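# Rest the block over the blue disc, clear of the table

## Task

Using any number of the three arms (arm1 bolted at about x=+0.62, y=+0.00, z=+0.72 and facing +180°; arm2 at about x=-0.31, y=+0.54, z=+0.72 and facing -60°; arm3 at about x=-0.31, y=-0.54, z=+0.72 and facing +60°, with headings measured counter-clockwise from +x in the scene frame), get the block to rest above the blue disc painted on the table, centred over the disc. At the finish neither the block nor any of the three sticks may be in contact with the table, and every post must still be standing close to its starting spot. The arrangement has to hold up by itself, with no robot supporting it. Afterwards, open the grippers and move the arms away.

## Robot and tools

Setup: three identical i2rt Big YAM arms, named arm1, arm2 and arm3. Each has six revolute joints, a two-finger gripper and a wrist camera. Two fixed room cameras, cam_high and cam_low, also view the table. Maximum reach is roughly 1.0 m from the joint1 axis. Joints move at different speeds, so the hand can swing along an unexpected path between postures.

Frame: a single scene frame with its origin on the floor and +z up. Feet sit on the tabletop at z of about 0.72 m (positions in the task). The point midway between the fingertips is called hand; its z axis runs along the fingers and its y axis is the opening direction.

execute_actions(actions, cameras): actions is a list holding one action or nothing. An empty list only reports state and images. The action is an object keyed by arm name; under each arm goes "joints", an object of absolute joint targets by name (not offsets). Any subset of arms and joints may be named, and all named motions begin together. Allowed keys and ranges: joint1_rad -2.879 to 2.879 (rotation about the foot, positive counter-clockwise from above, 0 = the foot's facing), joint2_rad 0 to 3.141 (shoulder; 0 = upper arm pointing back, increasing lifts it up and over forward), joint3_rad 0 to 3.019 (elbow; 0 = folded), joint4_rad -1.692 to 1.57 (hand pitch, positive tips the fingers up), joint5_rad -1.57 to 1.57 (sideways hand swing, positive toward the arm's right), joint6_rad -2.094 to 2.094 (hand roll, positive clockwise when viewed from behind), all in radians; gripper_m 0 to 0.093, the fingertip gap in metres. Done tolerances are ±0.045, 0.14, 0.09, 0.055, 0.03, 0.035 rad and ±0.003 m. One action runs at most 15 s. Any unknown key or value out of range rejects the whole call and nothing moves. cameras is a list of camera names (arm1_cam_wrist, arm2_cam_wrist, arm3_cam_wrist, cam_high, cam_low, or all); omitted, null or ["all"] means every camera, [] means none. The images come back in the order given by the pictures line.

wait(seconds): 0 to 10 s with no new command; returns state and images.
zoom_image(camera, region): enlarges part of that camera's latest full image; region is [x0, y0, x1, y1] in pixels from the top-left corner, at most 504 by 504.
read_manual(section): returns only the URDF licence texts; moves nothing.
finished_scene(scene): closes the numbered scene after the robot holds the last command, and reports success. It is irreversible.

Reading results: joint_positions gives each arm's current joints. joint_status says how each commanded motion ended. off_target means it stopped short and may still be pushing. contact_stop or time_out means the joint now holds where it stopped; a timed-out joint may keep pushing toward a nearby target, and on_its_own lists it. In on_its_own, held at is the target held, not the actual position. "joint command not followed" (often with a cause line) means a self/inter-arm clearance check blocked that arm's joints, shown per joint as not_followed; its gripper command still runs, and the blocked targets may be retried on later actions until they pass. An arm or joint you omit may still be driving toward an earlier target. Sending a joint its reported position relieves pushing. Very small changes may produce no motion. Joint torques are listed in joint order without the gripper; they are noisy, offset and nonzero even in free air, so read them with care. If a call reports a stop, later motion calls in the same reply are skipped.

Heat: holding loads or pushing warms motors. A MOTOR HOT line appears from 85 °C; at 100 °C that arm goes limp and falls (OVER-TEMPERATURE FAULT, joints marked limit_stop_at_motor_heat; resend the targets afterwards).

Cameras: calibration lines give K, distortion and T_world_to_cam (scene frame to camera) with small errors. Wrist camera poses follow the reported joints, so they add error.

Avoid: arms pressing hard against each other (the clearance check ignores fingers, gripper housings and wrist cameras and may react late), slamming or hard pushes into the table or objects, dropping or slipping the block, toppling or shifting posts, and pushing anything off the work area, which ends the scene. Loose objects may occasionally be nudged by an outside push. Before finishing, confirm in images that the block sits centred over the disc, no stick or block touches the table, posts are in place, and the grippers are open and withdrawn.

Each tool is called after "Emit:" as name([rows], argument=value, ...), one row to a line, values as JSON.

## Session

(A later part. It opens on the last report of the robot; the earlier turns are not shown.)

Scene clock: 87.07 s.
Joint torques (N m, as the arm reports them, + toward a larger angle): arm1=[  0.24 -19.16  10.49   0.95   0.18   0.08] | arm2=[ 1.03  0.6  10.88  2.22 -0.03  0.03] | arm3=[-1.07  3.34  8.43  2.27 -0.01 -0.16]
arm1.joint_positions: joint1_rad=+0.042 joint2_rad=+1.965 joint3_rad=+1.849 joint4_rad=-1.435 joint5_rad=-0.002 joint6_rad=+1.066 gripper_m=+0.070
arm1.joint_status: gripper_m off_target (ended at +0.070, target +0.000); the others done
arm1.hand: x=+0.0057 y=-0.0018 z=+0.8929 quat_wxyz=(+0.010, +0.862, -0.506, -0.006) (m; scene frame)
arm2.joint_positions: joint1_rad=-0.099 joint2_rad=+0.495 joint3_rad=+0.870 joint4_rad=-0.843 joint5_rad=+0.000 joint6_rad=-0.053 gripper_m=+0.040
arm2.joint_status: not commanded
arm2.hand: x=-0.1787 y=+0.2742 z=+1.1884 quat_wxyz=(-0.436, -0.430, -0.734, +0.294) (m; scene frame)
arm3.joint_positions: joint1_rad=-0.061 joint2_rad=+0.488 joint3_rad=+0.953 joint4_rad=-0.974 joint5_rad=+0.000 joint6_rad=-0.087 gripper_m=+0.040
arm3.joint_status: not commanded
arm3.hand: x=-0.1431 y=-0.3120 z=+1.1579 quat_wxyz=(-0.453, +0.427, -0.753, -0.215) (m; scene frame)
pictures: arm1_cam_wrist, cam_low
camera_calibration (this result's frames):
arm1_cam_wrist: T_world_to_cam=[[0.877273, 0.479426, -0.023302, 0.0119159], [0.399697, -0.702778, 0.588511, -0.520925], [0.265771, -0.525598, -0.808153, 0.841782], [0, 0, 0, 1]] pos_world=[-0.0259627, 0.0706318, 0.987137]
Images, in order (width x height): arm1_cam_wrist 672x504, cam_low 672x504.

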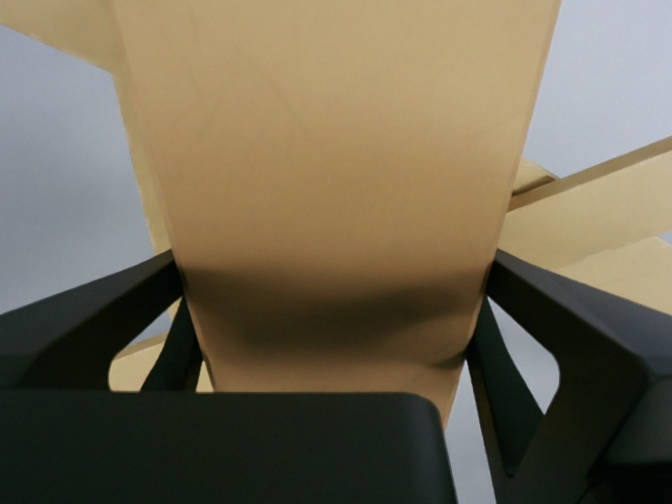

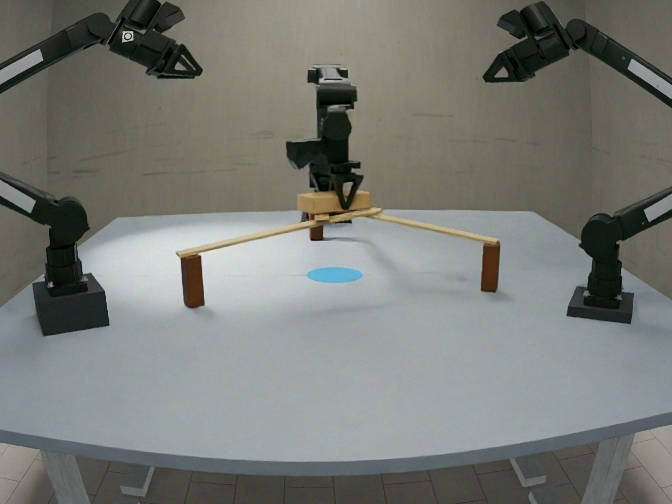

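Emit:
execute_actions([
  {"arm1": {"joints": {"joint4_rad": -1.383, "gripper_m": 0.0}}},
], cameras=["arm1_cam_wrist", "cam_low"])

Emit:
zoom_image(camera="cam_low", region=[285, 165, 395, 245])

Scene clock: 88.73 s.
Joint torques (N m, as the arm reports them, + toward a larger angle): arm1=[  0.21 -19.12  10.53   1.07   0.17   0.08] | arm2=[ 1.1   0.19 10.85  2.04 -0.02  0.02] | arm3=[-1.23  3.49  8.35  2.24  0.01 -0.15]
arm1.joint_positions: joint1_rad=+0.042 joint2_rad=+1.965 joint3_rad=+1.849 joint4_rad=-1.399 joint5_rad=-0.002 joint6_rad=+1.066 gripper_m=+0.070
arm1.joint_status: gripper_m off_target (ended at +0.070, target +0.000); the others done
arm1.hand: x=-0.0031 y=-0.0019 z=+0.8932 quat_wxyz=(+0.019, +0.862, -0.506, -0.021) (m; scene frame)
arm2.joint_positions: joint1_rad=-0.099 joint2_rad=+0.495 joint3_rad=+0.870 joint4_rad=-0.843 joint5_rad=+0.000 joint6_rad=-0.053 gripper_m=+0.040
arm2.joint_status: not commanded
arm2.hand: x=-0.1787 y=+0.2742 z=+1.1884 quat_wxyz=(-0.436, -0.430, -0.734, +0.294) (m; scene frame)
arm3.joint_positions: joint1_rad=-0.061 joint2_rad=+0.488 joint3_rad=+0.953 joint4_rad=-0.974 joint5_rad=+0.000 joint6_rad=-0.087 gripper_m=+0.040
arm3.joint_status: not commanded
arm3.hand: x=-0.1431 y=-0.3120 z=+1.1579 quat_wxyz=(-0.453, +0.427, -0.753, -0.215) (m; scene frame)
pictures: arm1_cam_wrist, cam_low
camera_calibration (this result's frames):
arm1_cam_wrist: T_world_to_cam=[[0.876018, 0.479152, -0.0548305, 0.0478312], [0.420327, -0.702792, 0.573941, -0.504552], [0.236471, -0.525829, -0.817059, 0.852232], [0, 0, 0, 1]] pos_world=[-0.0313521, 0.070615, 0.988529]
Images, in order (width x height): arm1_cam_wrist 672x504, cam_low 672x504.

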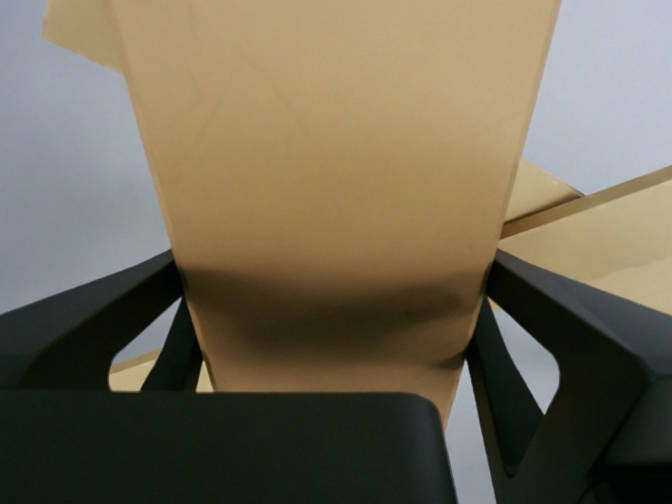

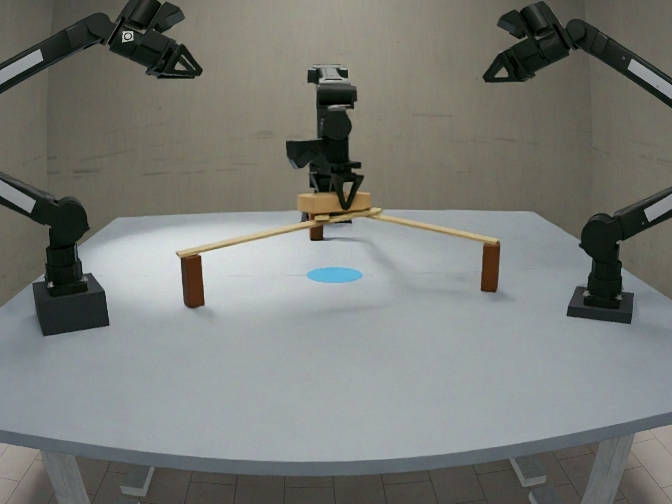

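Region (285, 165, 395, 245) of cam_low's 672x504 image, scaled by 4.582, with more detail than that image has; it fills the top 367 rows of this view, and the rest is white.

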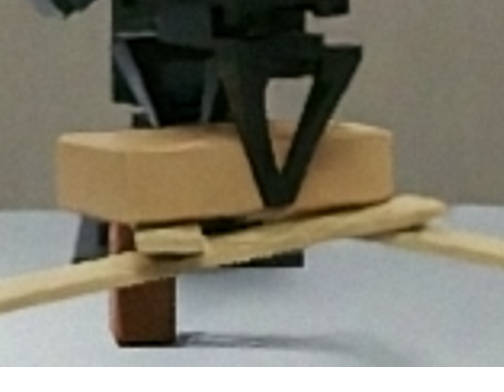

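Emit:
execute_actions([
  {"arm1": {"joints": {"joint3_rad": 1.839, "gripper_m": 0.0}}},
], cameras=["arm1_cam_wrist", "cam_low"])

Emit:
zoom_image(camera="cam_low", region=[285, 165, 395, 245])

Scene clock: 89.43 s.
Joint torques (N m, as the arm reports them, + toward a larger angle): arm1=[  0.2  -19.06  10.12   1.04   0.17   0.08] | arm2=[ 0.93  0.61 10.71  2.12 -0.02  0.07] | arm3=[-1.05  3.41  8.43  2.32  0.04 -0.16]
arm1.joint_positions: joint1_rad=+0.042 joint2_rad=+1.965 joint3_rad=+1.846 joint4_rad=-1.399 joint5_rad=-0.002 joint6_rad=+1.067 gripper_m=+0.070
arm1.joint_status: gripper_m off_target (ended at +0.070, target +0.000); the others done
arm1.hand: x=-0.0024 y=-0.0019 z=+0.8922 quat_wxyz=(+0.018, +0.862, -0.506, -0.020) (m; scene frame)
arm2.joint_positions: joint1_rad=-0.099 joint2_rad=+0.495 joint3_rad=+0.870 joint4_rad=-0.843 joint5_rad=+0.000 joint6_rad=-0.053 gripper_m=+0.040
arm2.joint_status: not commanded
arm2.hand: x=-0.1787 y=+0.2742 z=+1.1884 quat_wxyz=(-0.436, -0.430, -0.734, +0.294) (m; scene frame)
arm3.joint_positions: joint1_rad=-0.061 joint2_rad=+0.488 joint3_rad=+0.953 joint4_rad=-0.974 joint5_rad=+0.000 joint6_rad=-0.087 gripper_m=+0.040
arm3.joint_status: not commanded
arm3.hand: x=-0.1431 y=-0.3120 z=+1.1579 quat_wxyz=(-0.453, +0.427, -0.753, -0.215) (m; scene frame)
pictures: arm1_cam_wrist, cam_low
camera_calibration (this result's frames):
arm1_cam_wrist: T_world_to_cam=[[0.876314, 0.478835, -0.0528257, 0.0453914], [0.418756, -0.702939, 0.57491, -0.505111], [0.238153, -0.525922, -0.81651, 0.85073], [0, 0, 0, 1]] pos_world=[-0.0308634, 0.0706209, 0.98742]
Images, in order (width x height): arm1_cam_wrist 672x504, cam_low 672x504.

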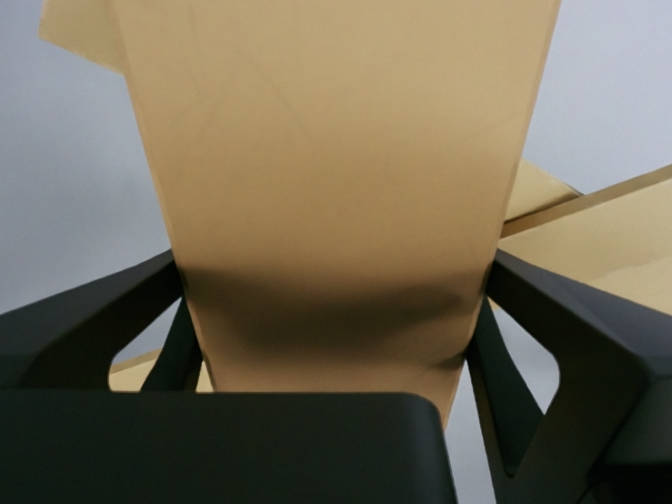

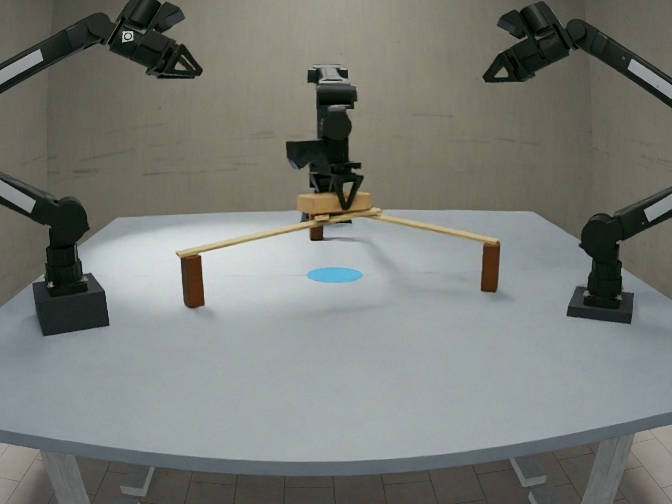

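Region (285, 165, 395, 245) of cam_low's 672x504 image, scaled by 4.582, with more detail than that image has; it fills the top 367 rows of this view, and the rest is white.

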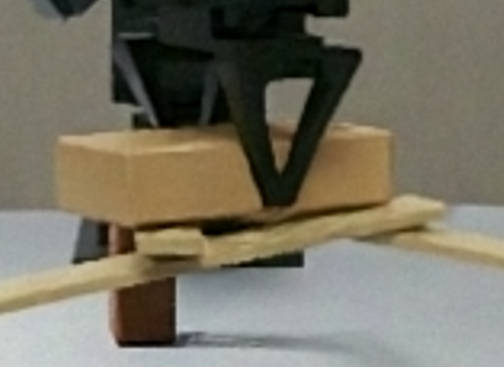

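Emit:
execute_actions([
  {"arm1": {"joints": {"joint3_rad": 1.85, "gripper_m": 0.086}}},
], cameras=["arm1_cam_wrist", "cam_low", "cam_high"])

Emit:
zoom_image(camera="cam_low", region=[285, 165, 395, 245])

Scene clock: 90.40 s.
Joint torques (N m, as the arm reports them, + toward a larger angle): arm1=[  0.11 -19.07  11.19   1.04   0.17   0.08] | arm2=[ 1.41  0.64 10.74  2.12 -0.05  0.04] | arm3=[-0.98  3.59  8.46  2.26  0.02 -0.16]
arm1.joint_positions: joint1_rad=+0.042 joint2_rad=+1.965 joint3_rad=+1.846 joint4_rad=-1.398 joint5_rad=-0.002 joint6_rad=+1.067 gripper_m=+0.086
arm1.joint_status: all done
arm1.hand: x=-0.0025 y=-0.0019 z=+0.8922 quat_wxyz=(+0.019, +0.862, -0.506, -0.021) (m; scene frame)
arm2.joint_positions: joint1_rad=-0.099 joint2_rad=+0.495 joint3_rad=+0.870 joint4_rad=-0.843 joint5_rad=+0.000 joint6_rad=-0.053 gripper_m=+0.040
arm2.joint_status: not commanded
arm2.hand: x=-0.1787 y=+0.2742 z=+1.1884 quat_wxyz=(-0.436, -0.430, -0.734, +0.294) (m; scene frame)
arm3.joint_positions: joint1_rad=-0.061 joint2_rad=+0.488 joint3_rad=+0.953 joint4_rad=-0.974 joint5_rad=+0.000 joint6_rad=-0.087 gripper_m=+0.040
arm3.joint_status: not commanded
arm3.hand: x=-0.1431 y=-0.3120 z=+1.1579 quat_wxyz=(-0.453, +0.427, -0.753, -0.215) (m; scene frame)
pictures: arm1_cam_wrist, cam_high, cam_low
camera_calibration (this result's frames):
arm1_cam_wrist: T_world_to_cam=[[0.876296, 0.478832, -0.0531609, 0.045773], [0.418973, -0.702939, 0.574751, -0.504933], [0.23784, -0.525925, -0.8166, 0.850835], [0, 0, 0, 1]] pos_world=[-0.0309204, 0.0706207, 0.987436]
Images, in order (width x height): arm1_cam_wrist 672x504, cam_high 672x504, cam_low 672x504.

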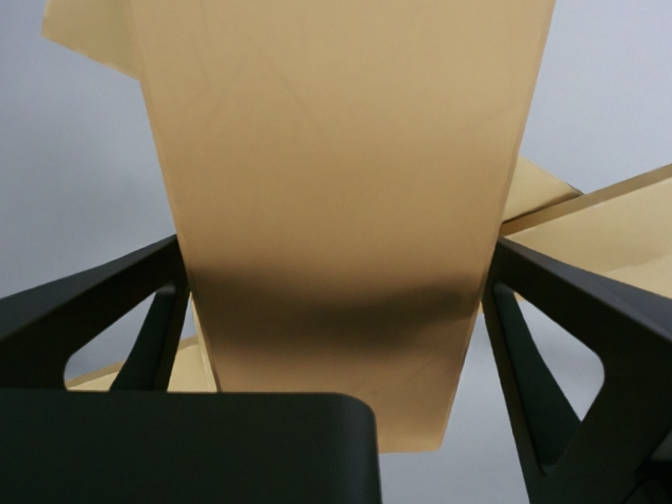

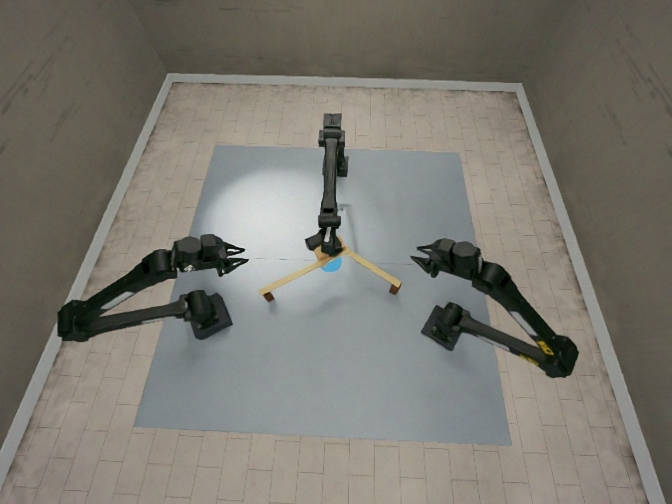

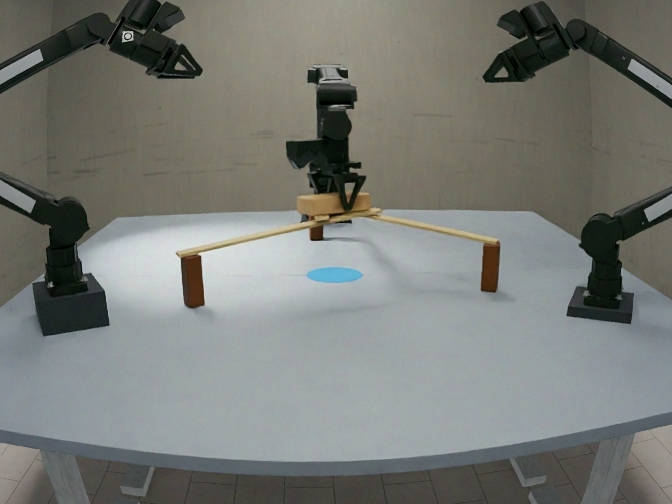

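Region (285, 165, 395, 245) of cam_low's 672x504 image, scaled by 4.582, with more detail than that image has; it fills the top 367 rows of this view, and the rest is white.

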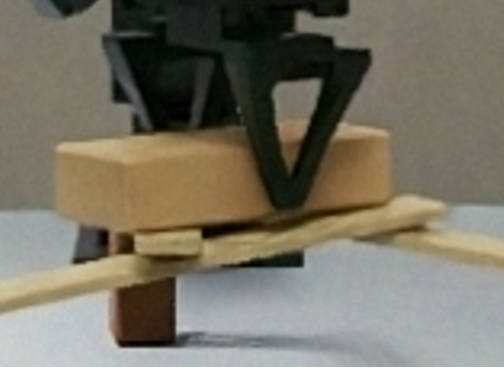

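Emit:
execute_actions([
  {"arm1": {"joints": {"joint2_rad": 1.65, "gripper_m": 0.093}}},
], cameras=["arm1_cam_wrist", "cam_low", "cam_high"])

Emit:
zoom_image(camera="cam_low", region=[160, 170, 520, 320])

Emit:
zoom_image(camera="cam_high", region=[250, 180, 410, 310])

Scene clock: 92.20 s.
Joint torques (N m, as the arm reports them, + toward a larger angle): arm1=[  0.19 -14.79  11.84   1.59   0.17   0.04] | arm2=[ 1.27  0.93 10.95  2.11 -0.04  0.07] | arm3=[-1.01  3.53  8.43  2.26  0.02 -0.14]
arm1.joint_positions: joint1_rad=+0.042 joint2_rad=+1.645 joint3_rad=+1.846 joint4_rad=-1.397 joint5_rad=-0.002 joint6_rad=+1.067 gripper_m=+0.093
arm1.joint_status: all done
arm1.hand: x=+0.0380 y=-0.0001 z=+1.0794 quat_wxyz=(+0.100, +0.847, -0.498, -0.158) (m; scene frame)
arm2.joint_positions: joint1_rad=-0.099 joint2_rad=+0.495 joint3_rad=+0.870 joint4_rad=-0.843 joint5_rad=+0.000 joint6_rad=-0.053 gripper_m=+0.040
arm2.joint_status: not commanded
arm2.hand: x=-0.1787 y=+0.2742 z=+1.1884 quat_wxyz=(-0.436, -0.430, -0.734, +0.294) (m; scene frame)
arm3.joint_positions: joint1_rad=-0.061 joint2_rad=+0.488 joint3_rad=+0.953 joint4_rad=-0.974 joint5_rad=+0.000 joint6_rad=-0.087 gripper_m=+0.040
arm3.joint_status: not commanded
arm3.hand: x=-0.1431 y=-0.3120 z=+1.1579 quat_wxyz=(-0.453, +0.427, -0.753, -0.215) (m; scene frame)
pictures: arm1_cam_wrist, cam_high, cam_low
camera_calibration (this result's frames):
arm1_cam_wrist: T_world_to_cam=[[0.815849, 0.476181, -0.32809, 0.318476], [0.577301, -0.703455, 0.414577, -0.461324], [-0.0333834, -0.527638, -0.848813, 1.0401], [0, 0, 0, 1]] pos_world=[0.0412172, 0.072624, 1.17859]
Images, in order (width x height): arm1_cam_wrist 672x504, cam_high 672x504, cam_low 672x504.

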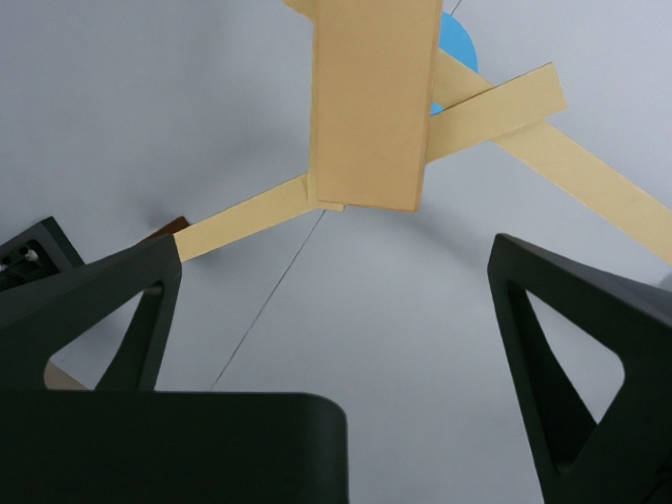

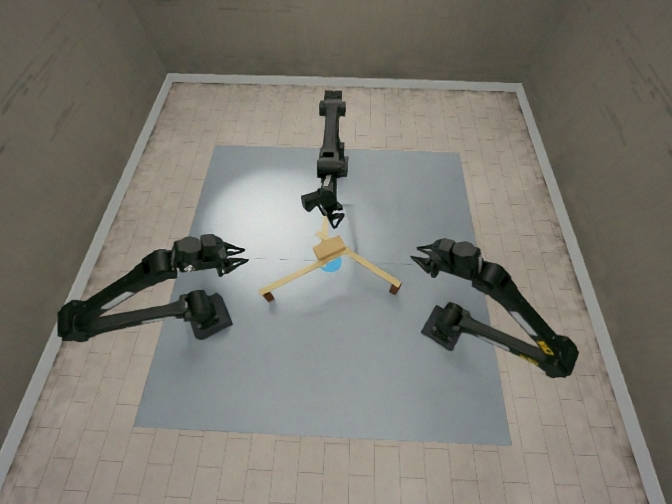

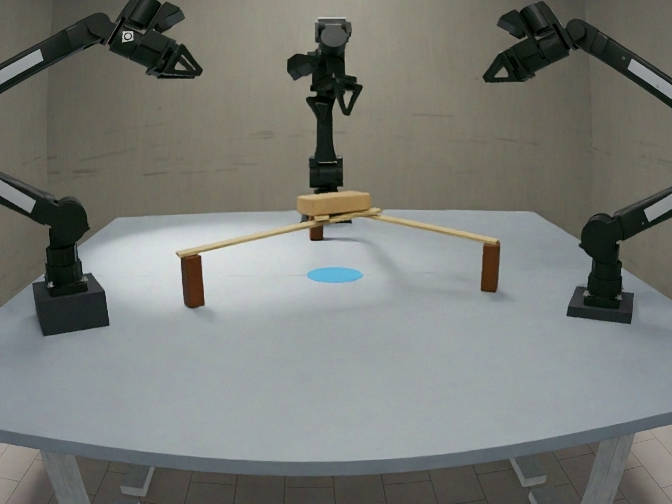

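Region (160, 170, 520, 320) of cam_low's 672x504 image, scaled by 1.400, with more detail than that image has; it fills the top 210 rows of this view, and the rest is white.

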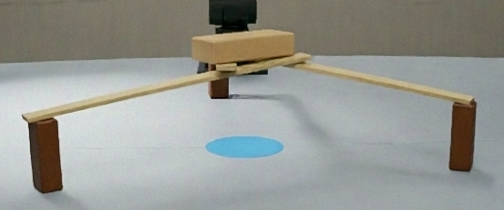

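Region (250, 180, 410, 310) of cam_high's 672x504 image, scaled by 3.150, with more detail than that image has; it fills the top 410 rows of this view, and the rest is white.

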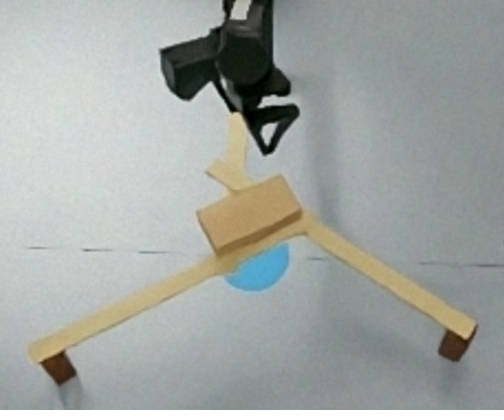

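Emit:
finished_scene(scene=2)

The scene is finished: the task was done.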